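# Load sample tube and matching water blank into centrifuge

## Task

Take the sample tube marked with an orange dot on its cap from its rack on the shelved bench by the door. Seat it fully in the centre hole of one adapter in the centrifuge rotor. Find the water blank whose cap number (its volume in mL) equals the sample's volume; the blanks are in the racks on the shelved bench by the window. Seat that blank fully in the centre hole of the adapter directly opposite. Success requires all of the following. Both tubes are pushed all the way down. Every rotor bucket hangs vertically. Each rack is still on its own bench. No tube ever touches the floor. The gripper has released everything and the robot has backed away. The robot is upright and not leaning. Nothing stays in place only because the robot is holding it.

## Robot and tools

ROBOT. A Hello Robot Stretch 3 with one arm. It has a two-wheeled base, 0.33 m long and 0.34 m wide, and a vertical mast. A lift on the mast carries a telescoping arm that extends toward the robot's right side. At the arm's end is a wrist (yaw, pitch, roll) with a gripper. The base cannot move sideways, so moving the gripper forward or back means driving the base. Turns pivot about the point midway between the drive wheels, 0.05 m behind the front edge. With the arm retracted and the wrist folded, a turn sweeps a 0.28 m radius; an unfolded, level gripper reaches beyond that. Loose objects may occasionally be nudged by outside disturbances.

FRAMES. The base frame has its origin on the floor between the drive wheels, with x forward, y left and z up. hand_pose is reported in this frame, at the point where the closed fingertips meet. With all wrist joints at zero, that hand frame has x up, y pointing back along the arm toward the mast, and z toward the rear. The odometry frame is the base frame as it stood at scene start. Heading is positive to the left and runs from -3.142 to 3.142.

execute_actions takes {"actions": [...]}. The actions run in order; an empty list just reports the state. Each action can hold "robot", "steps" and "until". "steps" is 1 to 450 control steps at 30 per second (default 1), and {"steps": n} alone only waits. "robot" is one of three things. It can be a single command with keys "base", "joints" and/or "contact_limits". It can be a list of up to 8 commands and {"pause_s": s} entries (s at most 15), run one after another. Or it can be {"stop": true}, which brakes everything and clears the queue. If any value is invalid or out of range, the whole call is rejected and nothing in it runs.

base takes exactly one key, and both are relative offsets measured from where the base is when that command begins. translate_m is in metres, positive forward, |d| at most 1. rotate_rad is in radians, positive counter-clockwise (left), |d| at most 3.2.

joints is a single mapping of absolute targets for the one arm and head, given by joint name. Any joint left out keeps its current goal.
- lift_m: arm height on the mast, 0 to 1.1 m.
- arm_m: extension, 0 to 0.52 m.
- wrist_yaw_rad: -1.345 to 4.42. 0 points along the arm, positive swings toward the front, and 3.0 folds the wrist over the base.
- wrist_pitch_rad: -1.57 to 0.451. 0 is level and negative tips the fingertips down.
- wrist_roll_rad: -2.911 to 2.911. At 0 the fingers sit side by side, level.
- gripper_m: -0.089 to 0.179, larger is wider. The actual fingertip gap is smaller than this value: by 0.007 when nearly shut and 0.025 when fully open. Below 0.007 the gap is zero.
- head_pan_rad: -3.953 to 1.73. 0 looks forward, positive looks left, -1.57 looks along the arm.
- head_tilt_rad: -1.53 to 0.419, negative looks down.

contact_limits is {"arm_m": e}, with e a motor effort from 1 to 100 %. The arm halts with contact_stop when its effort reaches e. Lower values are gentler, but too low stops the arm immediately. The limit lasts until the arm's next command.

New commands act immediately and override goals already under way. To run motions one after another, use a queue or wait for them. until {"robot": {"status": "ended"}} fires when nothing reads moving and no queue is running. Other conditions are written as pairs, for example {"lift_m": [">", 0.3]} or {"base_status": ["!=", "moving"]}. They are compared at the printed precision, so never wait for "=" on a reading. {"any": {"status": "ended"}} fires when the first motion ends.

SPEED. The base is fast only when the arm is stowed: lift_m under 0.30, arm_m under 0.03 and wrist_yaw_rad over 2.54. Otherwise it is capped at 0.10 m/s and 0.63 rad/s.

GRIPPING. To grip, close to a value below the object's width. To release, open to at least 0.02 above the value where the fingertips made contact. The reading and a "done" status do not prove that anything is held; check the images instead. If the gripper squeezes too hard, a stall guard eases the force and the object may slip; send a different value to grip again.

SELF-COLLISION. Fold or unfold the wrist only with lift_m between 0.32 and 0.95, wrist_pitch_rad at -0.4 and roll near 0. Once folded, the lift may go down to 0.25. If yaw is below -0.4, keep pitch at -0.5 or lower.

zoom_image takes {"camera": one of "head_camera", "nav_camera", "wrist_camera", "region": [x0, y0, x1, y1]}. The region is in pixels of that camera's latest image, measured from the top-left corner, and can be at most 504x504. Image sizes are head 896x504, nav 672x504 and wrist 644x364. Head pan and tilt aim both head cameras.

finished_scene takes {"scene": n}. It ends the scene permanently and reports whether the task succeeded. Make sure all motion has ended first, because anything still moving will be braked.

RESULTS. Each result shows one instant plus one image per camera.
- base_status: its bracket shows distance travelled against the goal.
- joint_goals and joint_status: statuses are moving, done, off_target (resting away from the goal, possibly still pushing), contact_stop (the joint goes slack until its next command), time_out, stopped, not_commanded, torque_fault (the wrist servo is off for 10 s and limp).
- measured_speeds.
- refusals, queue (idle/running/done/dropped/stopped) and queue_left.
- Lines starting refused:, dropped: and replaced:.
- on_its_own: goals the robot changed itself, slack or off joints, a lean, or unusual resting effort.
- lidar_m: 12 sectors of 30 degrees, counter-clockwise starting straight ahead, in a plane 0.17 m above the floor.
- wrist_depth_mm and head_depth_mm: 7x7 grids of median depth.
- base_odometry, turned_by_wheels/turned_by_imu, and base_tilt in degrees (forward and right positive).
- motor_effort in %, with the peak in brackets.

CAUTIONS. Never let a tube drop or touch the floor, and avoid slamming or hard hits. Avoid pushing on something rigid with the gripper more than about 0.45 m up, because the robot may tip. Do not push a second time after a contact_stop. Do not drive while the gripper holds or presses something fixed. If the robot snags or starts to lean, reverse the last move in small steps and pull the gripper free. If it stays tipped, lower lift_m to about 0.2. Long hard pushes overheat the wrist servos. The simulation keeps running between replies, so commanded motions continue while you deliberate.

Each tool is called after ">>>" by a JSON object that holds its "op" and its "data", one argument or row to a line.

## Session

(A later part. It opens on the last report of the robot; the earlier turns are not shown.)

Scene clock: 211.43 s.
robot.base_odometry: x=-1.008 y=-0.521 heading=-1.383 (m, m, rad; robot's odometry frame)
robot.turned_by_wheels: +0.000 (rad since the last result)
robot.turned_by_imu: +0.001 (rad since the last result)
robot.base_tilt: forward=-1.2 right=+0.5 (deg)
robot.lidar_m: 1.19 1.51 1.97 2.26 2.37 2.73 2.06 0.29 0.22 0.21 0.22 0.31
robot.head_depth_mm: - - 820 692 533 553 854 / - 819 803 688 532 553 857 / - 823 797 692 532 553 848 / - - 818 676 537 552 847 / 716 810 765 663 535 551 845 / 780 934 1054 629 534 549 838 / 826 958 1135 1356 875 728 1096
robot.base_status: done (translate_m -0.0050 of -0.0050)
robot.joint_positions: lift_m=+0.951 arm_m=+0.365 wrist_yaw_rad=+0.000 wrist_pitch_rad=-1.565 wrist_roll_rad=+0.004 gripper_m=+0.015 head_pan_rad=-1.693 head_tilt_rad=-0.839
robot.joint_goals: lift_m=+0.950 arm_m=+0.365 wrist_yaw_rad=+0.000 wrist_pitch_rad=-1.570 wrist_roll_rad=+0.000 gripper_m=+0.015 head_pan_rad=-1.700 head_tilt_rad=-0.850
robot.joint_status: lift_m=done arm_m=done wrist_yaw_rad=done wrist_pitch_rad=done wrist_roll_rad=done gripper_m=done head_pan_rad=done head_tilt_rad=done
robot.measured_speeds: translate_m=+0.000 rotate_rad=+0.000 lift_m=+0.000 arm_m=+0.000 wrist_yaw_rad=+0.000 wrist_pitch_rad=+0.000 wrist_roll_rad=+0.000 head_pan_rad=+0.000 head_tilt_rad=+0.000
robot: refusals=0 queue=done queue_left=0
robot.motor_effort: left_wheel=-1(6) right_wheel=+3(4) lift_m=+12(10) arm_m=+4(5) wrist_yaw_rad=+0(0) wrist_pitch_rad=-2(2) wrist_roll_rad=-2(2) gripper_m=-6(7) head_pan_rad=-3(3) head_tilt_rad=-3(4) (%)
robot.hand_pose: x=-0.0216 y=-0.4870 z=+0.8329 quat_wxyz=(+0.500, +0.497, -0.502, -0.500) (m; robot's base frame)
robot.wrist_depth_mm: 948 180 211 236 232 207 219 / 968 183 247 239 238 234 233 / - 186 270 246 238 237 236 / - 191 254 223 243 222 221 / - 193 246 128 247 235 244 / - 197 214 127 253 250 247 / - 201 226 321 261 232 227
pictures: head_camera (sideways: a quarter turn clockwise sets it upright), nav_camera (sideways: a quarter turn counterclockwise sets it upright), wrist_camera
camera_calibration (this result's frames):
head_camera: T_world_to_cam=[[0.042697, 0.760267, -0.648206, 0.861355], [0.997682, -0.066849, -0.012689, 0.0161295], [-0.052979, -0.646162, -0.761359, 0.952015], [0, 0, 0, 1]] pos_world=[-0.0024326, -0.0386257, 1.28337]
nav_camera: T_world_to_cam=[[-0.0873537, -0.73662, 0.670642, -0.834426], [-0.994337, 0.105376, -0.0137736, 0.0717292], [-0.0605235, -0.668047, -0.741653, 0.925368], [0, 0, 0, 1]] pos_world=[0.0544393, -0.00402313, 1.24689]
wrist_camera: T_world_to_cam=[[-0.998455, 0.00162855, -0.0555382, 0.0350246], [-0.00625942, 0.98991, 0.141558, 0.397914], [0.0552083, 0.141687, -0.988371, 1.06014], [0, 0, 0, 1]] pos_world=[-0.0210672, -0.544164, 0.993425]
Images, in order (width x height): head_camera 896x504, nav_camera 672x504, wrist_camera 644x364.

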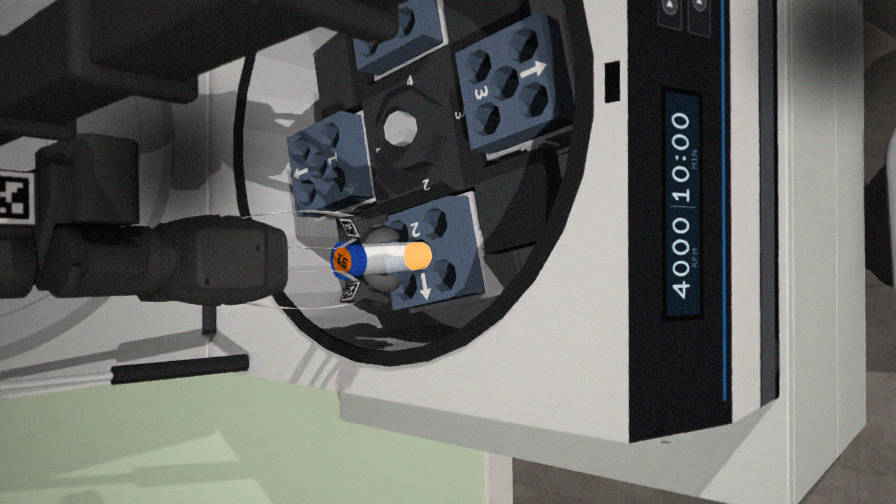

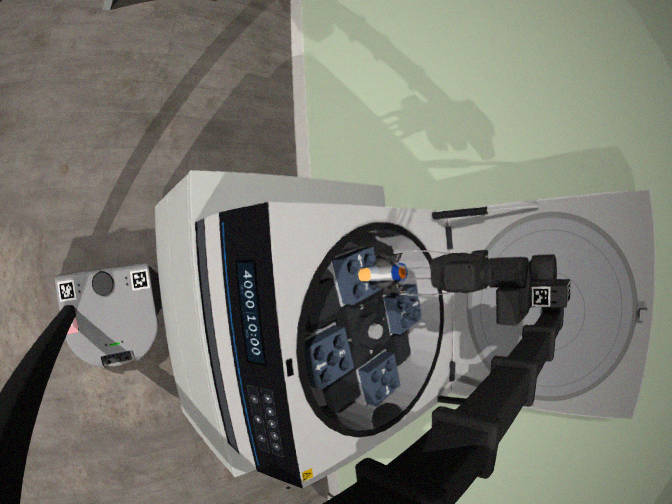

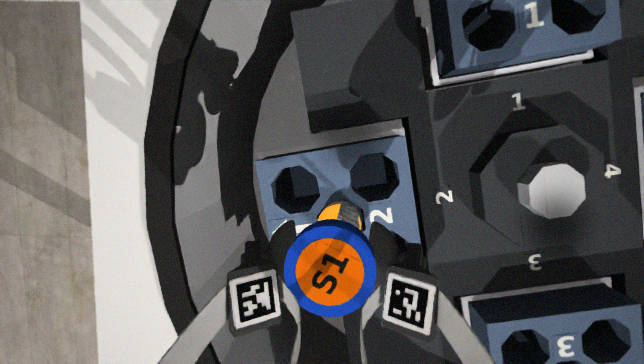

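Tip entering the hole.

>>> {"op": "execute_actions", "data": {
  "actions": [
    {"robot":[{"joints":{"lift_m":0.91}},{"joints":{"gripper_m":0.07}},{"pause_s":1},{"joints":{"lift_m":1.0}}],"steps":450,"until":{"robot":{"queue":["!=","running"]}}}
  ]
}}

Scene clock: 220.77 s.
robot.base_odometry: x=-1.008 y=-0.521 heading=-1.383 (m, m, rad; robot's odometry frame)
robot.turned_by_wheels: +0.000 (rad since the last result)
robot.turned_by_imu: +0.001 (rad since the last result)
robot.base_tilt: forward=-1.1 right=+0.8 (deg)
robot.lidar_m: 1.19 1.51 1.97 2.25 2.38 2.74 2.06 0.29 0.22 0.21 0.22 0.32
robot.head_depth_mm: 745 815 803 694 532 553 859 / 727 815 812 686 533 552 855 / 735 817 797 691 531 553 847 / - - 801 674 534 552 846 / 711 810 759 664 535 550 844 / 781 932 1047 628 536 549 839 / 825 956 1135 1340 872 726 1094
robot.base_status: done (translate_m -0.0050 of -0.0050)
robot.joint_positions: lift_m=+0.999 arm_m=+0.365 wrist_yaw_rad=+0.000 wrist_pitch_rad=-1.568 wrist_roll_rad=+0.004 gripper_m=+0.070 head_pan_rad=-1.693 head_tilt_rad=-0.839
robot.joint_goals: lift_m=+1.000 arm_m=+0.365 wrist_yaw_rad=+0.000 wrist_pitch_rad=-1.570 wrist_roll_rad=+0.000 gripper_m=+0.070 head_pan_rad=-1.700 head_tilt_rad=-0.850
robot.joint_status: lift_m=done arm_m=done wrist_yaw_rad=done wrist_pitch_rad=done wrist_roll_rad=done gripper_m=done head_pan_rad=done head_tilt_rad=done
robot.measured_speeds: translate_m=+0.000 rotate_rad=+0.000 lift_m=+0.000 arm_m=+0.000 wrist_yaw_rad=+0.000 wrist_pitch_rad=+0.000 wrist_roll_rad=+0.000 head_pan_rad=+0.000 head_tilt_rad=+0.000
robot: refusals=0 queue=done queue_left=0
robot.motor_effort: left_wheel=-2(2) right_wheel=+3(3) lift_m=+32(35) arm_m=+3(3) wrist_yaw_rad=+0(0) wrist_pitch_rad=-1(2) wrist_roll_rad=-2(2) gripper_m=+1(78) head_pan_rad=-2(3) head_tilt_rad=-3(3) (%)
robot.hand_pose: x=-0.0216 y=-0.4863 z=+0.8818 quat_wxyz=(+0.500, +0.498, -0.501, -0.501) (m; robot's base frame)
robot.wrist_depth_mm: - 227 224 303 277 261 272 / - 232 248 287 285 280 275 / - 237 277 296 288 282 281 / - - 286 272 291 269 287 / - - 254 276 297 295 292 / - - - 366 304 284 297 / - - 254 313 311 284 302
pictures: head_camera (sideways: a quarter turn clockwise sets it upright), nav_camera (sideways: a quarter turn counterclockwise sets it upright), wrist_camera
camera_calibration (this result's frames):
head_camera: T_world_to_cam=[[0.0426971, 0.760267, -0.648206, 0.861355], [0.997682, -0.0668491, -0.012689, 0.0161295], [-0.052979, -0.646162, -0.761359, 0.952015], [0, 0, 0, 1]] pos_world=[-0.0024326, -0.0386257, 1.28337]
nav_camera: T_world_to_cam=[[-0.0873538, -0.73662, 0.670642, -0.834426], [-0.994337, 0.105376, -0.0137736, 0.0717292], [-0.0605236, -0.668047, -0.741653, 0.925368], [0, 0, 0, 1]] pos_world=[0.0544393, -0.00402313, 1.24689]
wrist_camera: T_world_to_cam=[[-0.998455, 0.00179386, -0.0555336, 0.0378186], [-0.00625816, 0.989488, 0.14448, 0.387455], [0.055209, 0.144604, -0.987948, 1.10946], [0, 0, 0, 1]] pos_world=[-0.0210672, -0.543883, 1.04221]
Images, in order (width x height): head_camera 896x504, nav_camera 672x504, wrist_camera 644x364.

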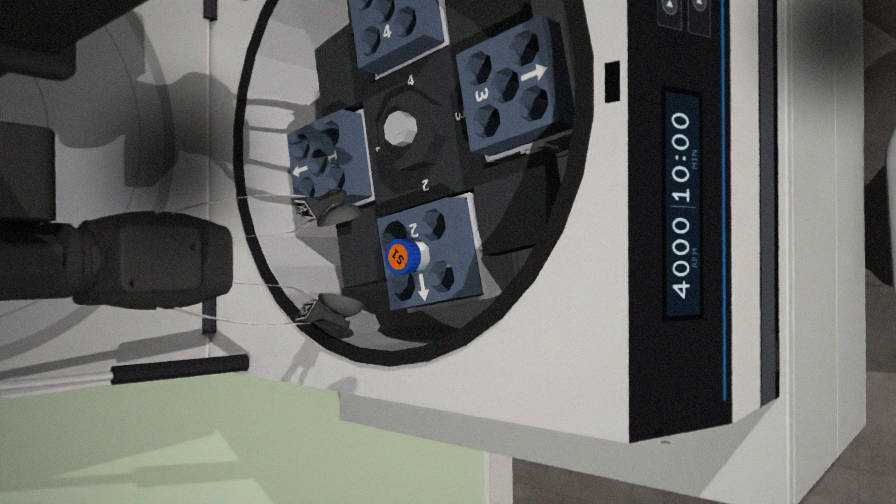

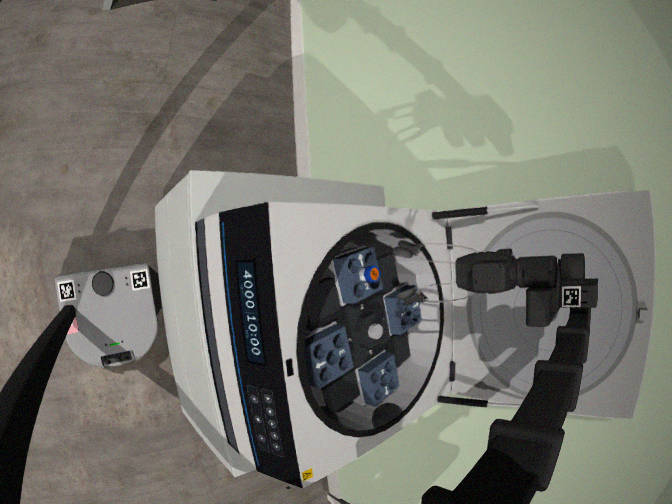

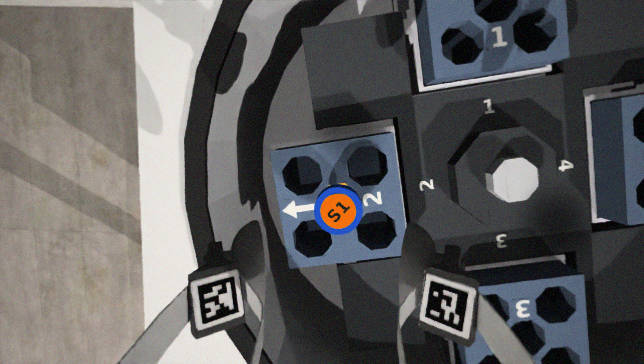

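>>> {"op": "execute_actions", "data": {
  "actions": [
    {"robot":[{"joints":{"lift_m":1.1,"head_pan_rad":0,"head_tilt_rad":-0.6}},{"joints":{"arm_m":0}},{"base":{"translate_m":0.7}},{"base":{"rotate_rad":1.5},"joints":{"head_pan_rad":-1.57}}],"steps":450,"until":{"robot":{"queue":["!=","running"]}}},
    {"steps":200,"until":{"robot":{"queue":["!=","running"]}}}
  ]
}}

Scene clock: 244.73 s.
robot.base_odometry: x=-0.877 y=-1.209 heading=+0.117 (m, m, rad; robot's odometry frame)
robot.turned_by_wheels: +1.500 (rad since the last result)
robot.turned_by_imu: +1.513 (rad since the last result)
robot.base_tilt: forward=-1.2 right=+0.6 (deg)
robot.lidar_m: 2.62 2.31 3.10 1.05 0.55 0.63 0.95 0.98 1.31 0.49 0.87 0.95
robot.head_depth_mm: - - - - - - - / - - - - - - - / 1090 1214 1338 - - - - / 1031 1200 1300 1472 1619 1473 1185 / 1102 1226 1156 851 703 833 1188 / 1106 1221 1149 843 704 1441 1235 / 1107 1191 1145 871 701 1428 1234
robot.base_status: done (rotate_rad +1.4999 of +1.5000)
robot.joint_positions: lift_m=+1.098 arm_m=+0.000 wrist_yaw_rad=+0.000 wrist_pitch_rad=-1.568 wrist_roll_rad=+0.004 gripper_m=+0.070 head_pan_rad=-1.563 head_tilt_rad=-0.606
robot.joint_goals: lift_m=+1.100 arm_m=+0.000 wrist_yaw_rad=+0.000 wrist_pitch_rad=-1.570 wrist_roll_rad=+0.000 gripper_m=+0.070 head_pan_rad=-1.570 head_tilt_rad=-0.600
robot.joint_status: lift_m=done arm_m=done wrist_yaw_rad=done wrist_pitch_rad=done wrist_roll_rad=done gripper_m=done head_pan_rad=done head_tilt_rad=done
robot.measured_speeds: translate_m=+0.000 rotate_rad=+0.000 lift_m=+0.000 arm_m=+0.000 wrist_yaw_rad=+0.000 wrist_pitch_rad=+0.000 wrist_roll_rad=+0.000 head_pan_rad=+0.000 head_tilt_rad=+0.000
robot: refusals=0 queue=done queue_left=0
robot.motor_effort: left_wheel=-2(5) right_wheel=+3(8) lift_m=+32(32) arm_m=-5(5) wrist_yaw_rad=-1(0) wrist_pitch_rad=-1(1) wrist_roll_rad=-2(2) gripper_m=+0(0) head_pan_rad=-3(36) head_tilt_rad=+2(16) (%)
robot.hand_pose: x=-0.0216 y=-0.1220 z=+0.9804 quat_wxyz=(+0.500, +0.498, -0.501, -0.501) (m; robot's base frame)
robot.wrist_depth_mm: - - - - - - - / - - - - - - - / - - - - - - - / - - - - - - - / - - - - - - - / - - - - - - - / - - - - - - -
pictures: head_camera (sideways: a quarter turn clockwise sets it upright), nav_camera (sideways: a quarter turn counterclockwise sets it upright), wrist_camera
camera_calibration (this result's frames):
head_camera: T_world_to_cam=[[-0.0550117, 0.588715, -0.806467, 1.06821], [0.997954, 0.0587637, -0.0251765, 0.032391], [0.0325692, -0.806202, -0.590743, 0.729576], [0, 0, 0, 1]] pos_world=[0.00267759, -0.0425892, 1.29328]
nav_camera: T_world_to_cam=[[0.00762688, -0.56636, 0.824123, -1.03505], [-0.999582, -0.027303, -0.00951274, 0.0662175], [0.0278887, -0.823705, -0.566332, 0.696779], [0, 0, 0, 1]] pos_world=[0.0546518, -0.0104611, 1.24824]
wrist_camera: T_world_to_cam=[[-0.998456, 0.00150167, -0.0555336, 0.0425972], [-0.00654773, 0.989486, 0.14448, 0.0127487], [0.0551666, 0.144621, -0.987948, 1.15418], [0, 0, 0, 1]] pos_world=[-0.0210572, -0.179597, 1.14079]
Images, in order (width x height): head_camera 896x504, nav_camera 672x504, wrist_camera 644x364.

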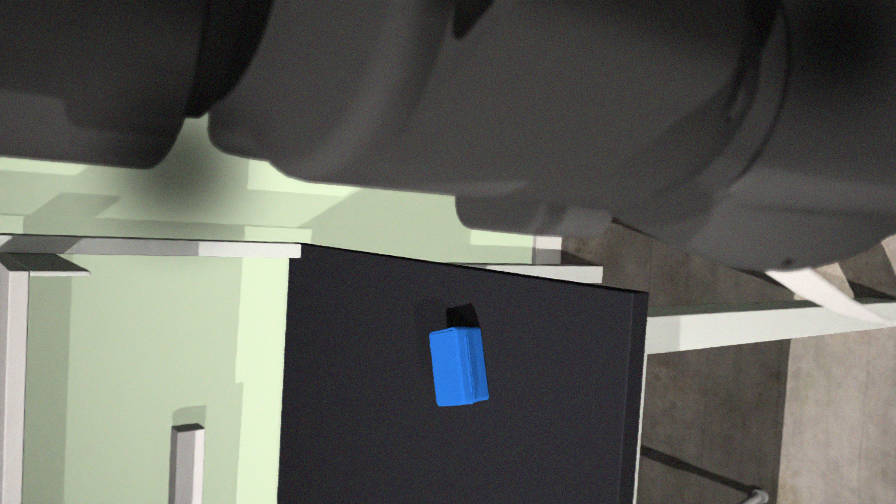

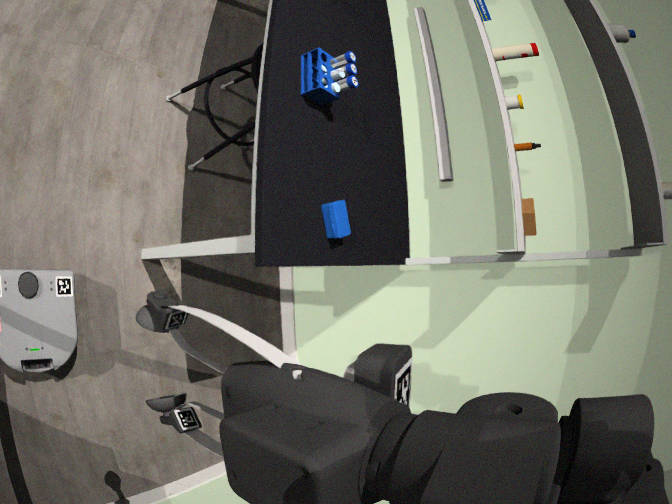

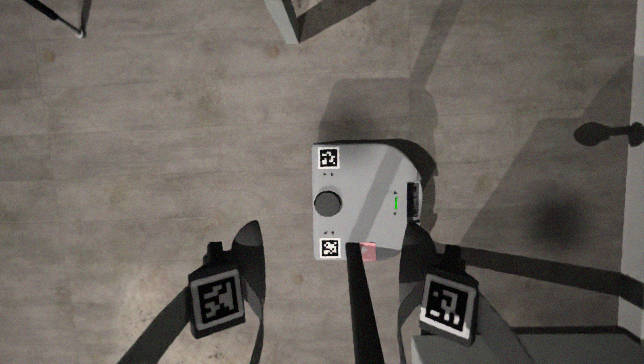

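>>> {"op": "execute_actions", "data": {
  "actions": [
    {"robot":{"base":{"translate_m":0.65},"joints":{"arm_m":0.3,"head_pan_rad":-1.75,"head_tilt_rad":-0.7}},"steps":450,"until":{"robot":{"status":"ended"}}}
  ]
}}

Scene clock: 256.77 s.
robot.base_odometry: x=-0.232 y=-1.133 heading=+0.117 (m, m, rad; robot's odometry frame)
robot.turned_by_wheels: +0.000 (rad since the last result)
robot.turned_by_imu: +0.000 (rad since the last result)
robot.base_tilt: forward=-1.2 right=+0.6 (deg)
robot.lidar_m: 2.17 1.70 2.18 2.74 1.31 1.02 1.60 0.71 0.74 0.56 0.86 0.99
robot.head_depth_mm: 1153 1243 1000 796 1496 1378 1198 / 1138 1246 996 793 1496 1373 1198 / 1127 1223 992 747 709 1376 1193 / 1113 1216 993 740 705 1344 1198 / - - 985 773 704 1337 1195 / 1061 1197 987 783 700 1306 1194 / 1046 1187 981 781 682 1355 1189
robot.base_status: done (translate_m +0.6500 of +0.6500)
robot.joint_positions: lift_m=+1.098 arm_m=+0.300 wrist_yaw_rad=+0.000 wrist_pitch_rad=-1.568 wrist_roll_rad=+0.004 gripper_m=+0.070 head_pan_rad=-1.743 head_tilt_rad=-0.691
robot.joint_goals: lift_m=+1.100 arm_m=+0.300 wrist_yaw_rad=+0.000 wrist_pitch_rad=-1.570 wrist_roll_rad=+0.000 gripper_m=+0.070 head_pan_rad=-1.750 head_tilt_rad=-0.700
robot.joint_status: lift_m=done arm_m=done wrist_yaw_rad=done wrist_pitch_rad=done wrist_roll_rad=done gripper_m=done head_pan_rad=done head_tilt_rad=done
robot.measured_speeds: translate_m=+0.000 rotate_rad=+0.000 lift_m=+0.000 arm_m=+0.000 wrist_yaw_rad=+0.000 wrist_pitch_rad=+0.000 wrist_roll_rad=+0.000 head_pan_rad=+0.000 head_tilt_rad=+0.000
robot: refusals=0 queue=done queue_left=0
robot.motor_effort: left_wheel=-2(2) right_wheel=+3(8) lift_m=+32(32) arm_m=+4(5) wrist_yaw_rad=+0(0) wrist_pitch_rad=-1(1) wrist_roll_rad=-2(2) gripper_m=+0(0) head_pan_rad=-3(16) head_tilt_rad=-3(10) (%)
robot.hand_pose: x=-0.0216 y=-0.4213 z=+0.9804 quat_wxyz=(+0.500, +0.498, -0.501, -0.501) (m; robot's base frame)
robot.wrist_depth_mm: 373 366 361 358 300 348 348 / 376 372 370 366 361 357 354 / 382 378 373 370 368 362 358 / - - - - - - - / - - - - - - - / - - - - - - - / - - - - - - -
pictures: head_camera (sideways: a quarter turn clockwise sets it upright), nav_camera (sideways: a quarter turn counterclockwise sets it upright), wrist_camera
camera_calibration (this result's frames):
head_camera: T_world_to_cam=[[0.062761, 0.65471, -0.75327, 0.99815], [0.992676, -0.119014, -0.0207344, 0.0266374], [-0.103225, -0.746452, -0.657384, 0.817094], [0, 0, 0, 1]] pos_world=[-0.00474264, -0.0404066, 1.28957]
nav_camera: T_world_to_cam=[[-0.105648, -0.625794, 0.7728, -0.967453], [-0.988154, 0.15306, -0.0111436, 0.0682699], [-0.111311, -0.764823, -0.634551, 0.786376], [0, 0, 0, 1]] pos_world=[0.0527849, -0.0144367, 1.2474]
wrist_camera: T_world_to_cam=[[-0.998455, 0.0017617, -0.0555336, 0.0431623], [-0.00629003, 0.989488, 0.14448, 0.308884], [0.0552043, 0.144606, -0.987948, 1.19745], [0, 0, 0, 1]] pos_world=[-0.0210661, -0.478872, 1.14079]
Images, in order (width x height): head_camera 896x504, nav_camera 672x504, wrist_camera 644x364.

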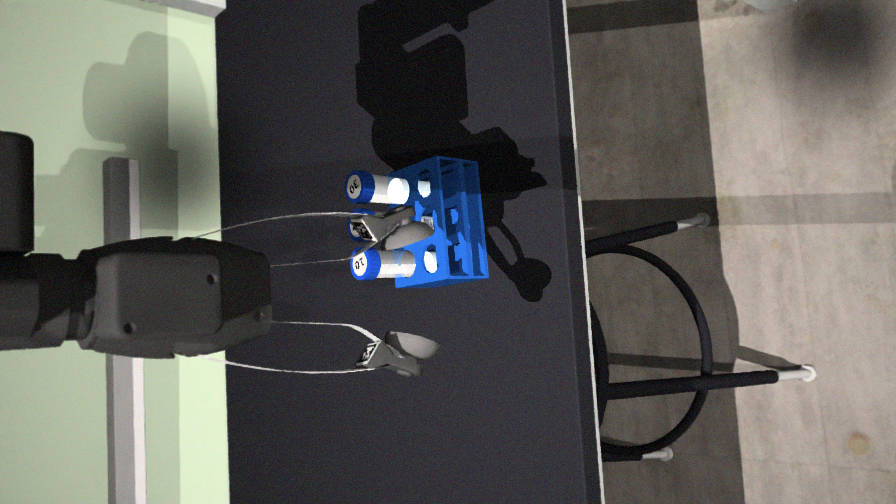

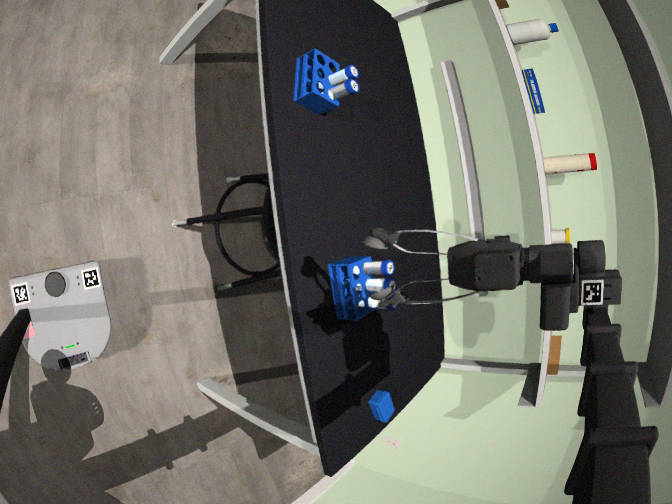

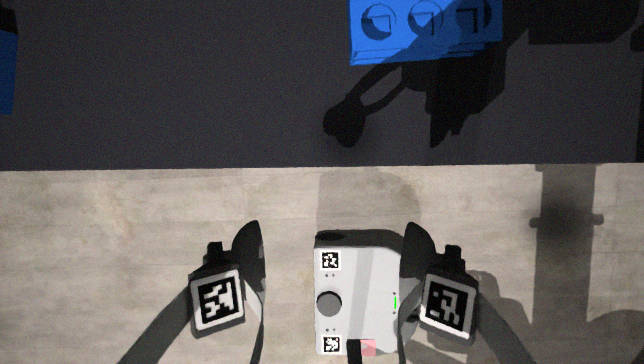

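>>> {"op": "execute_actions", "data": {
  "actions": [
    {"robot":{"base":{"translate_m":-0.07},"joints":{"arm_m":0.5,"gripper_m":0.075,"head_pan_rad":-1.2,"head_tilt_rad":-0.5}},"steps":450,"until":{"robot":{"status":"ended"}}}
  ]
}}

Scene clock: 261.87 s.
robot.base_odometry: x=-0.301 y=-1.141 heading=+0.117 (m, m, rad; robot's odometry frame)
robot.turned_by_wheels: +0.000 (rad since the last result)
robot.turned_by_imu: +0.001 (rad since the last result)
robot.base_tilt: forward=-1.3 right=+0.6 (deg)
robot.lidar_m: 2.24 1.76 2.27 3.38 1.20 0.95 1.54 0.69 0.66 0.70 0.58 1.05
robot.head_depth_mm: 899 1131 1225 1039 718 647 1263 / 1046 1168 1254 1036 794 661 1312 / 1082 1212 1316 1036 791 680 1310 / 1116 1253 1344 1023 786 1148 1245 / 1163 1312 1392 1019 781 1471 1303 / 1016 1390 1447 973 768 1534 1300 / 1222 1416 1437 1011 808 1544 1295
robot.base_status: done (translate_m -0.0700 of -0.0700)
robot.joint_positions: lift_m=+1.098 arm_m=+0.500 wrist_yaw_rad=+0.000 wrist_pitch_rad=-1.568 wrist_roll_rad=+0.004 gripper_m=+0.075 head_pan_rad=-1.207 head_tilt_rad=-0.507
robot.joint_goals: lift_m=+1.100 arm_m=+0.500 wrist_yaw_rad=+0.000 wrist_pitch_rad=-1.570 wrist_roll_rad=+0.000 gripper_m=+0.075 head_pan_rad=-1.200 head_tilt_rad=-0.500
robot.joint_status: lift_m=done arm_m=done wrist_yaw_rad=done wrist_pitch_rad=done wrist_roll_rad=done gripper_m=done head_pan_rad=done head_tilt_rad=done
robot.measured_speeds: translate_m=+0.000 rotate_rad=+0.000 lift_m=+0.000 arm_m=+0.000 wrist_yaw_rad=+0.000 wrist_pitch_rad=+0.000 wrist_roll_rad=+0.000 head_pan_rad=+0.000 head_tilt_rad=+0.000
robot: refusals=0 queue=done queue_left=0
robot.motor_effort: left_wheel=-2(7) right_wheel=+3(5) lift_m=+32(32) arm_m=+4(5) wrist_yaw_rad=+0(1) wrist_pitch_rad=-1(1) wrist_roll_rad=-2(2) gripper_m=+0(34) head_pan_rad=+3(29) head_tilt_rad=+2(13) (%)
robot.hand_pose: x=-0.0216 y=-0.6213 z=+0.9804 quat_wxyz=(+0.500, +0.498, -0.501, -0.501) (m; robot's base frame)
robot.wrist_depth_mm: 371 367 361 359 353 348 345 / 376 372 368 365 360 355 352 / 383 380 374 371 367 359 358 / 388 384 382 321 371 370 367 / 396 392 391 321 352 375 372 / 408 399 - 391 390 382 376 / - - - 400 397 - 382
pictures: head_camera (sideways: a quarter turn clockwise sets it upright), nav_camera (sideways: a quarter turn counterclockwise sets it upright), wrist_camera
camera_calibration (this result's frames):
head_camera: T_world_to_cam=[[-0.227462, 0.455716, -0.860572, 1.13981], [0.915872, 0.400343, -0.0300771, 0.0392752], [0.330817, -0.795015, -0.508441, 0.620679], [0, 0, 0, 1]] pos_world=[0.0179613, -0.0417044, 1.29765]
nav_camera: T_world_to_cam=[[0.174678, -0.449756, 0.875903, -1.10359], [-0.927092, -0.374758, -0.00754339, 0.0632126], [0.331645, -0.810725, -0.482427, 0.58576], [0, 0, 0, 1]] pos_world=[0.0571125, 0.00223356, 1.2497]
wrist_camera: T_world_to_cam=[[-0.998455, 0.00177727, -0.0555336, 0.0435247], [-0.00627459, 0.989488, 0.14448, 0.506788], [0.0552066, 0.144605, -0.987948, 1.22637], [0, 0, 0, 1]] pos_world=[-0.0210666, -0.678878, 1.14079]
Images, in order (width x height): head_camera 896x504, nav_camera 672x504, wrist_camera 644x364.

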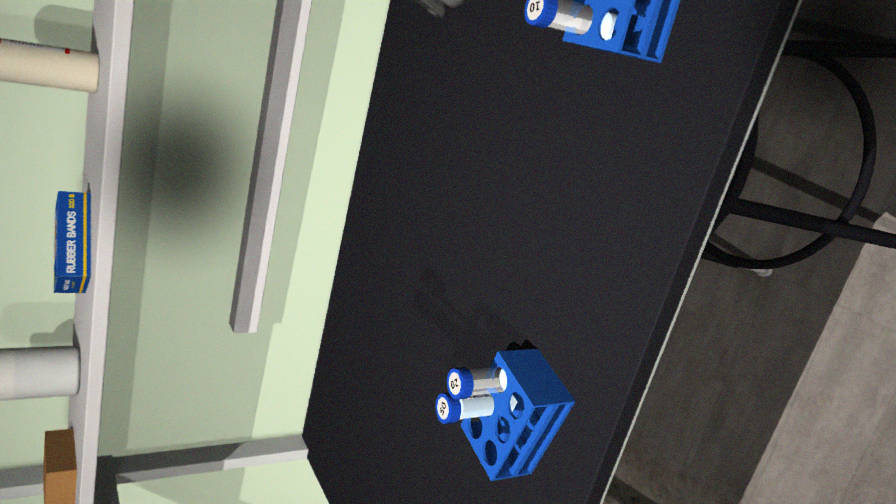

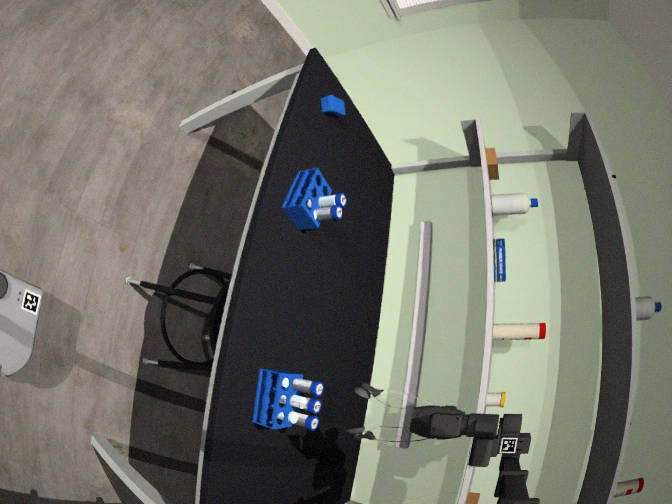

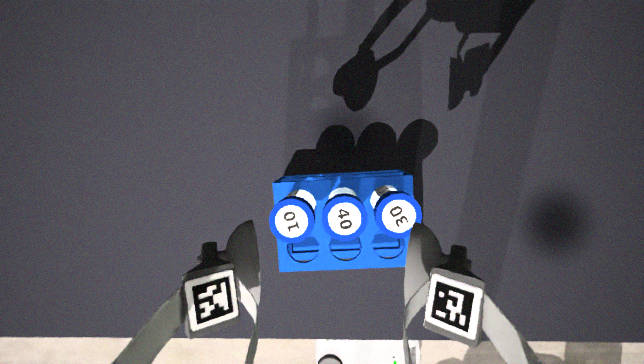

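>>> {"op": "zoom_image", "data": {
  "camera": "head_camera",
  "region": [400,330,600,490]
}}

>>> {"op": "zoom_image", "data": {
  "camera": "wrist_camera",
  "region": [250,160,450,280]
}}

Region (400, 330, 600, 490) of head_camera's 896x504 image, scaled by 2.520, with more detail than that image has; it fills the top 403 rows of this view, and the rest is white.

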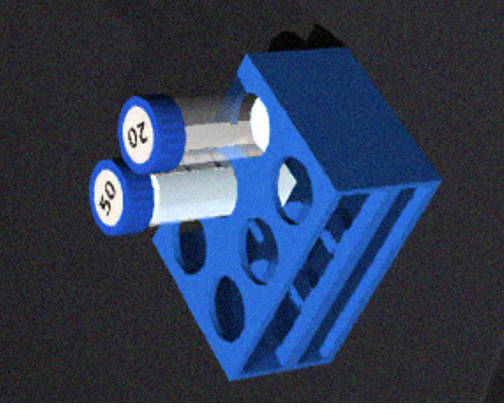

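Region (250, 160, 450, 280) of wrist_camera's 644x364 image, scaled by 2.520; it fills the top 302 rows of this view, and the rest is white.

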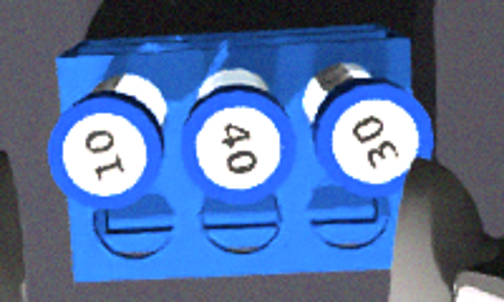

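>>> {"op": "execute_actions", "data": {
  "actions": [
    {"robot":{"base":{"translate_m":0.04},"joints":{"arm_m":0.497,"wrist_roll_rad":1.54,"head_pan_rad":-1.57,"head_tilt_rad":-0.7}},"steps":450,"until":{"robot":{"status":"ended"}}},
    {"robot":{"joints":{"lift_m":1.03}},"steps":450,"until":{"robot":{"status":"ended"}}}
  ]
}}

Scene clock: 276.13 s.
robot.base_odometry: x=-0.262 y=-1.136 heading=+0.117 (m, m, rad; robot's odometry frame)
robot.turned_by_wheels: +0.000 (rad since the last result)
robot.turned_by_imu: +0.001 (rad since the last result)
robot.base_tilt: forward=-1.2 right=+0.7 (deg)
robot.lidar_m: 2.20 1.73 2.21 3.37 1.26 0.99 1.57 0.69 0.70 0.70 0.57 1.02
robot.head_depth_mm: 1083 1204 997 793 694 1376 1201 / 1093 1246 999 733 691 1381 1200 / 1080 1215 996 728 709 1352 1202 / 1080 1215 990 789 708 1366 1199 / 1086 1208 982 784 703 1343 1192 / 1086 1208 981 784 750 1371 1190 / 1090 1207 977 782 1487 1359 1196
robot.base_status: done (translate_m +0.0400 of +0.0400)
robot.joint_positions: lift_m=+1.031 arm_m=+0.497 wrist_yaw_rad=+0.000 wrist_pitch_rad=-1.568 wrist_roll_rad=+1.533 gripper_m=+0.075 head_pan_rad=-1.563 head_tilt_rad=-0.691
robot.joint_goals: lift_m=+1.030 arm_m=+0.497 wrist_yaw_rad=+0.000 wrist_pitch_rad=-1.570 wrist_roll_rad=+1.540 gripper_m=+0.075 head_pan_rad=-1.570 head_tilt_rad=-0.700
robot.joint_status: lift_m=done arm_m=done wrist_yaw_rad=done wrist_pitch_rad=done wrist_roll_rad=done gripper_m=done head_pan_rad=done head_tilt_rad=done
robot.measured_speeds: translate_m=+0.000 rotate_rad=+0.000 lift_m=+0.000 arm_m=+0.000 wrist_yaw_rad=+0.000 wrist_pitch_rad=+0.000 wrist_roll_rad=+0.000 head_pan_rad=+0.000 head_tilt_rad=+0.000
robot: refusals=0 queue=done queue_left=0
robot.motor_effort: left_wheel=-2(2) right_wheel=+3(9) lift_m=+11(30) arm_m=-5(5) wrist_yaw_rad=+0(0) wrist_pitch_rad=-1(1) wrist_roll_rad=+3(3) gripper_m=+0(0) head_pan_rad=-3(26) head_tilt_rad=-3(15) (%)
robot.hand_pose: x=-0.0215 y=-0.6187 z=+0.9130 quat_wxyz=(+0.014, +0.013, -0.708, -0.706) (m; robot's base frame)
robot.wrist_depth_mm: 306 301 299 293 289 285 961 / 312 307 302 181 291 290 979 / 316 313 308 243 297 298 - / 324 318 315 248 301 301 - / 329 326 320 194 309 309 - / 337 334 - 322 320 316 - / 344 342 334 328 328 - -
pictures: head_camera (sideways: a quarter turn clockwise sets it upright), nav_camera (sideways: a quarter turn counterclockwise sets it upright), wrist_camera
camera_calibration (this result's frames):
head_camera: T_world_to_cam=[[-0.0556353, 0.655003, -0.753576, 0.99927], [0.997929, 0.0608801, -0.020759, 0.0266375], [0.0322806, -0.75317, -0.657033, 0.815811], [0, 0, 0, 1]] pos_world=[0.00267754, -0.0417015, 1.28959]
nav_camera: T_world_to_cam=[[0.00825945, -0.634235, 0.773096, -0.968532], [-0.999584, -0.0265901, -0.011135, 0.0683284], [0.0276189, -0.772683, -0.634192, 0.785061], [0, 0, 0, 1]] pos_world=[0.054617, -0.00585808, 1.24741]
wrist_camera: T_world_to_cam=[[-0.0396759, 0.997496, -0.0585512, 0.679311], [0.988153, 0.0478636, 0.145819, -0.0484065], [0.148257, -0.052072, -0.987577, 1.03934], [0, 0, 0, 1]] pos_world=[-0.0793036, -0.621173, 1.07326]
Images, in order (width x height): head_camera 896x504, nav_camera 672x504, wrist_camera 644x364.

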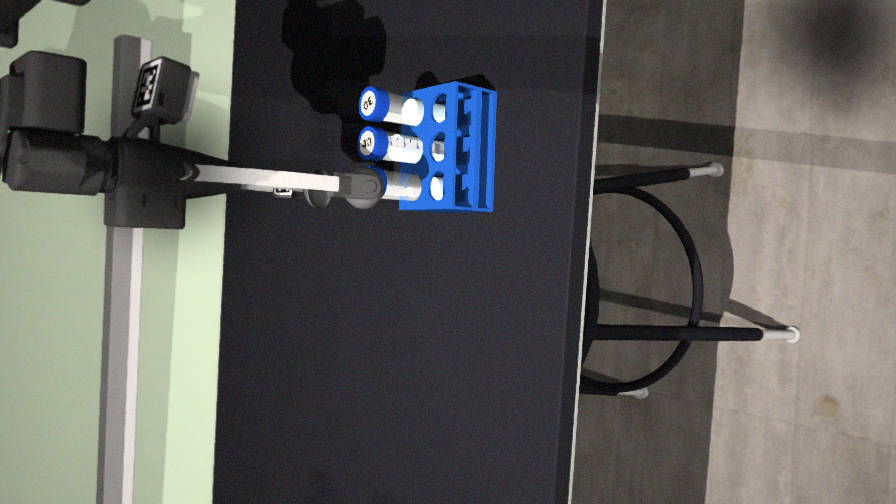

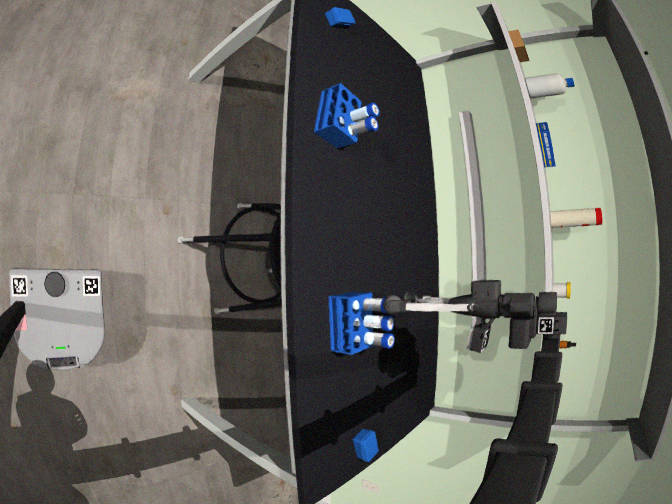

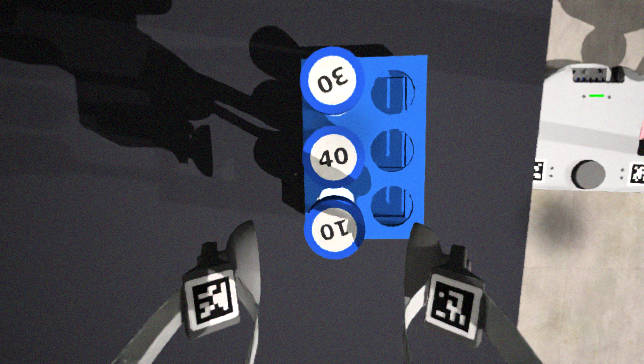

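>>> {"op": "execute_actions", "data": {
  "actions": [
    {"robot":{"joints":{"lift_m":0.985,"arm_m":0.499}},"steps":450,"until":{"robot":{"status":"ended"}}}
  ]
}}

Scene clock: 280.93 s.
robot.base_odometry: x=-0.262 y=-1.136 heading=+0.117 (m, m, rad; robot's odometry frame)
robot.turned_by_wheels: +0.000 (rad since the last result)
robot.turned_by_imu: +0.001 (rad since the last result)
robot.base_tilt: forward=-1.2 right=+0.6 (deg)
robot.lidar_m: 2.20 1.72 2.22 3.39 1.26 0.99 1.57 0.69 0.70 0.70 0.57 1.02
robot.head_depth_mm: - 1197 1000 798 692 1381 1197 / - 1188 999 735 690 1380 1202 / 1078 - 994 727 705 1350 1200 / 1077 1206 987 787 707 1377 1205 / 1081 1207 986 788 703 1345 1194 / 1089 1215 982 786 748 1370 1191 / 1093 1207 982 782 1483 1362 1188
robot.base_status: done (translate_m +0.0400 of +0.0400)
robot.joint_positions: lift_m=+0.986 arm_m=+0.499 wrist_yaw_rad=+0.000 wrist_pitch_rad=-1.568 wrist_roll_rad=+1.533 gripper_m=+0.075 head_pan_rad=-1.563 head_tilt_rad=-0.691
robot.joint_goals: lift_m=+0.985 arm_m=+0.499 wrist_yaw_rad=+0.000 wrist_pitch_rad=-1.570 wrist_roll_rad=+1.540 gripper_m=+0.075 head_pan_rad=-1.570 head_tilt_rad=-0.700
robot.joint_status: lift_m=done arm_m=done wrist_yaw_rad=done wrist_pitch_rad=done wrist_roll_rad=done gripper_m=done head_pan_rad=done head_tilt_rad=done
robot.measured_speeds: translate_m=+0.000 rotate_rad=+0.000 lift_m=+0.000 arm_m=+0.000 wrist_yaw_rad=+0.000 wrist_pitch_rad=+0.000 wrist_roll_rad=+0.000 head_pan_rad=+0.000 head_tilt_rad=+0.000
robot: refusals=0 queue=done queue_left=0
robot.motor_effort: left_wheel=-2(2) right_wheel=+2(3) lift_m=+11(12) arm_m=+4(3) wrist_yaw_rad=+0(0) wrist_pitch_rad=-1(2) wrist_roll_rad=+3(3) gripper_m=+0(0) head_pan_rad=-3(4) head_tilt_rad=-3(3) (%)
robot.hand_pose: x=-0.0215 y=-0.6200 z=+0.8680 quat_wxyz=(+0.013, +0.013, -0.708, -0.706) (m; robot's base frame)
robot.wrist_depth_mm: 261 258 253 248 246 243 916 / 265 263 258 138 223 248 246 / 270 267 263 199 200 253 251 / 278 272 269 144 204 259 978 / 283 280 274 148 232 263 - / 290 286 - 275 274 268 - / 297 291 288 282 278 273 -
pictures: head_camera (sideways: a quarter turn clockwise sets it upright), nav_camera (sideways: a quarter turn counterclockwise sets it upright), wrist_camera
camera_calibration (this result's frames):
head_camera: T_world_to_cam=[[-0.0556353, 0.65503, -0.753552, 0.999239], [0.997929, 0.0608804, -0.0207571, 0.0266349], [0.03228, -0.753146, -0.657061, 0.815847], [0, 0, 0, 1]] pos_world=[0.00267752, -0.0417011, 1.28959]
nav_camera: T_world_to_cam=[[0.00825937, -0.634264, 0.773072, -0.968502], [-0.999584, -0.0265893, -0.0111357, 0.0683293], [0.0276184, -0.772659, -0.63422, 0.785098], [0, 0, 0, 1]] pos_world=[0.054617, -0.00585609, 1.24741]
wrist_camera: T_world_to_cam=[[-0.0396311, 0.997497, -0.0585514, 0.677997], [0.988155, 0.0478192, 0.14582, -0.0418085], [0.148254, -0.0520789, -0.987577, 0.994821], [0, 0, 0, 1]] pos_world=[-0.0793037, -0.622492, 1.02826]
Images, in order (width x height): head_camera 896x504, nav_camera 672x504, wrist_camera 644x364.

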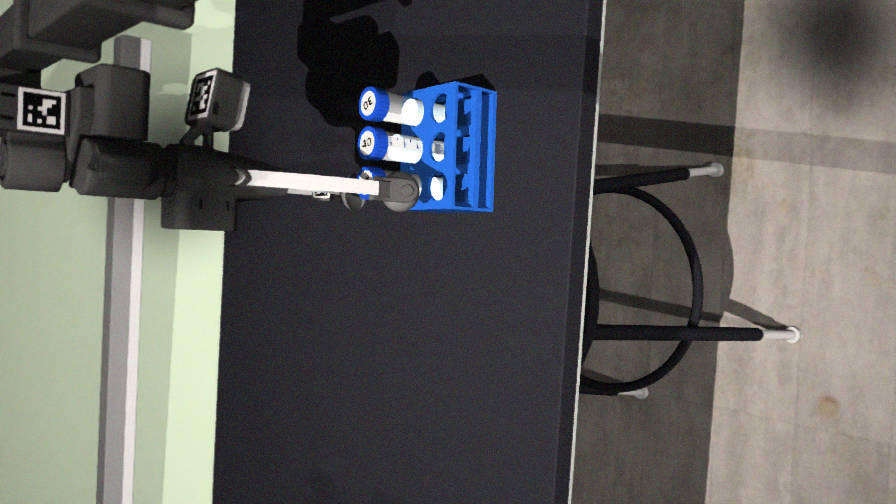

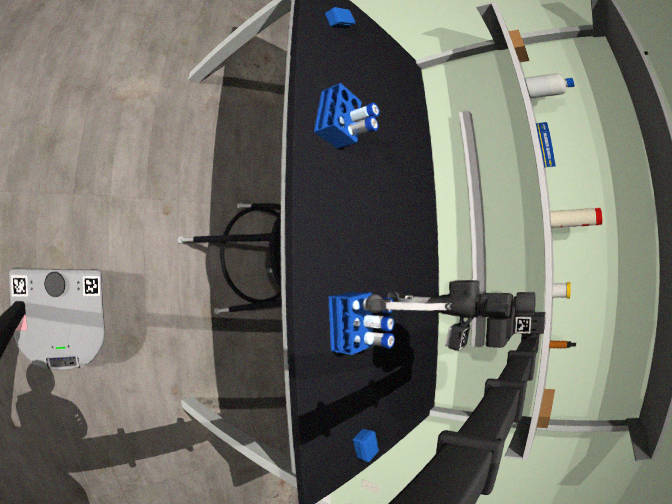

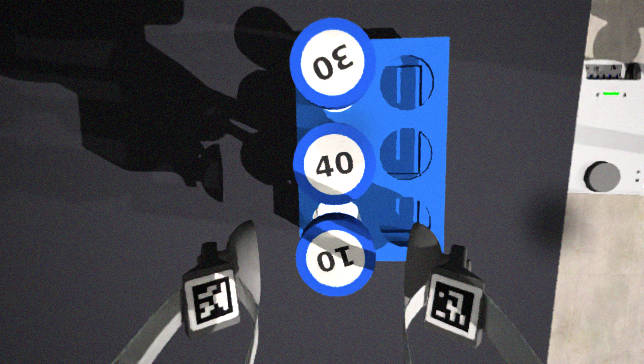

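>>> {"op": "execute_actions", "data": {
  "actions": [
    {"robot":[{"joints":{"lift_m":0.965}},{"joints":{"gripper_m":0.015}},{"pause_s":0.5},{"joints":{"lift_m":1.1}}],"steps":450,"until":{"robot":{"queue":["!=","running"]}}}
  ]
}}

>>> {"op": "zoom_image", "data": {
  "camera": "head_camera",
  "region": [150,80,450,300]
}}

Scene clock: 289.80 s.
robot.base_odometry: x=-0.262 y=-1.136 heading=+0.117 (m, m, rad; robot's odometry frame)
robot.turned_by_wheels: +0.000 (rad since the last result)
robot.turned_by_imu: +0.001 (rad since the last result)
robot.base_tilt: forward=-1.2 right=+0.7 (deg)
robot.lidar_m: 2.20 1.73 2.22 3.40 1.26 0.99 1.58 0.69 0.70 0.70 0.57 1.01
robot.head_depth_mm: 1063 1197 1008 794 693 1381 1198 / 1055 1205 996 733 692 1370 1204 / - 1205 943 728 704 1343 1192 / 1079 1214 985 788 705 1370 1199 / 1077 1209 989 787 704 1334 1193 / 1089 1199 986 782 747 1366 1200 / 1096 1208 978 783 1491 1363 1189
robot.base_status: done (translate_m +0.0400 of +0.0400)
robot.joint_positions: lift_m=+1.098 arm_m=+0.499 wrist_yaw_rad=+0.000 wrist_pitch_rad=-1.568 wrist_roll_rad=+1.533 gripper_m=+0.015 head_pan_rad=-1.563 head_tilt_rad=-0.691
robot.joint_goals: lift_m=+1.100 arm_m=+0.499 wrist_yaw_rad=+0.000 wrist_pitch_rad=-1.570 wrist_roll_rad=+1.540 gripper_m=+0.015 head_pan_rad=-1.570 head_tilt_rad=-0.700
robot.joint_status: lift_m=done arm_m=done wrist_yaw_rad=done wrist_pitch_rad=done wrist_roll_rad=done gripper_m=done head_pan_rad=done head_tilt_rad=done
robot.measured_speeds: translate_m=+0.000 rotate_rad=+0.000 lift_m=+0.000 arm_m=+0.000 wrist_yaw_rad=+0.000 wrist_pitch_rad=+0.000 wrist_roll_rad=+0.000 head_pan_rad=+0.000 head_tilt_rad=+0.000
robot: refusals=0 queue=done queue_left=0
robot.motor_effort: left_wheel=-2(2) right_wheel=+3(3) lift_m=+32(34) arm_m=+3(4) wrist_yaw_rad=+0(0) wrist_pitch_rad=-1(1) wrist_roll_rad=+3(3) gripper_m=-7(82) head_pan_rad=-3(4) head_tilt_rad=-3(3) (%)
robot.hand_pose: x=-0.0215 y=-0.6200 z=+0.9804 quat_wxyz=(+0.013, +0.013, -0.708, -0.706) (m; robot's base frame)
robot.wrist_depth_mm: 369 366 359 358 352 347 - / 379 374 368 362 355 355 - / 386 379 375 310 362 362 - / 394 386 383 372 369 371 - / 404 398 389 128 377 - - / 410 404 401 127 384 - - / 423 413 409 400 399 - -
pictures: head_camera (sideways: a quarter turn clockwise sets it upright), nav_camera (sideways: a quarter turn counterclockwise sets it upright), wrist_camera
camera_calibration (this result's frames):
head_camera: T_world_to_cam=[[-0.0556089, 0.655048, -0.753538, 0.999221], [0.997932, 0.0608405, -0.020756, 0.0266335], [0.0322495, -0.753134, -0.657077, 0.815868], [0, 0, 0, 1]] pos_world=[0.00267583, -0.0417007, 1.28959]
nav_camera: T_world_to_cam=[[0.00823387, -0.63428, 0.773059, -0.968485], [-0.999585, -0.0265486, -0.011136, 0.0683298], [0.027587, -0.772647, -0.634236, 0.785119], [0, 0, 0, 1]] pos_world=[0.0546167, -0.00585692, 1.24741]
wrist_camera: T_world_to_cam=[[-0.0396246, 0.997498, -0.0585513, 0.684584], [0.988155, 0.0478128, 0.14582, -0.0582108], [0.148254, -0.0520797, -0.987577, 1.10588], [0, 0, 0, 1]] pos_world=[-0.0793037, -0.622494, 1.14071]
Images, in order (width x height): head_camera 896x504, nav_camera 672x504, wrist_camera 644x364.

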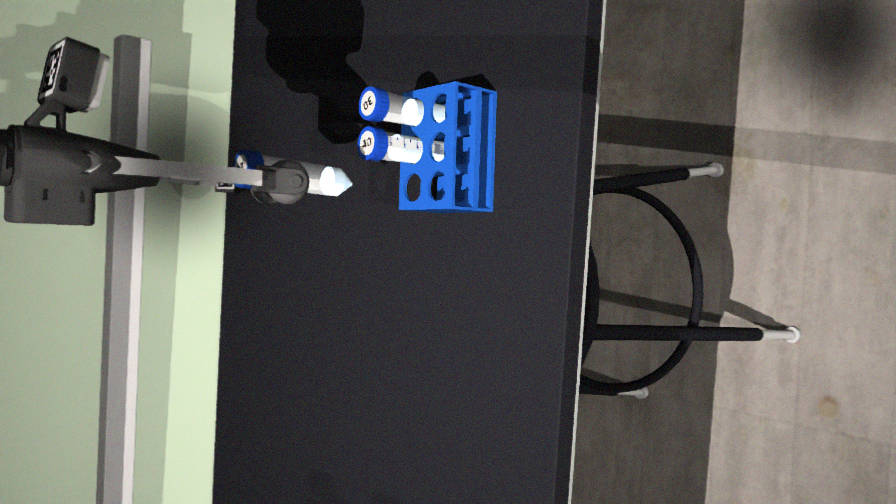

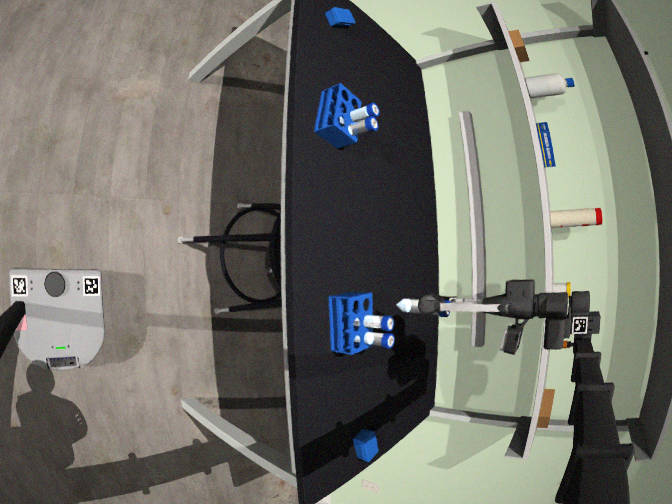

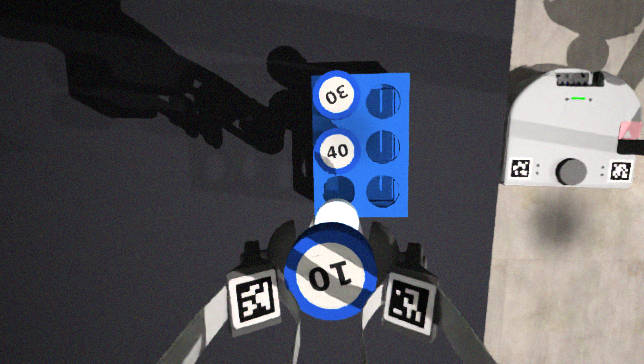

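Region (150, 80, 450, 300) of head_camera's 896x504 image, scaled by 1.680, with more detail than that image has; it fills the top 370 rows of this view, and the rest is white.

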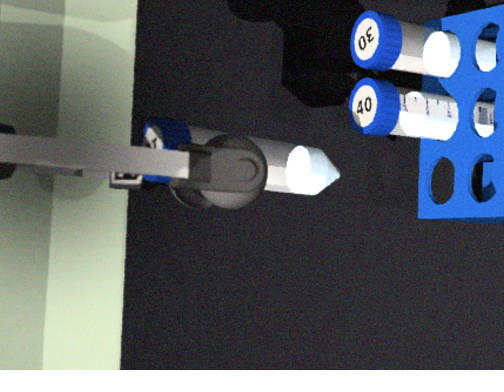

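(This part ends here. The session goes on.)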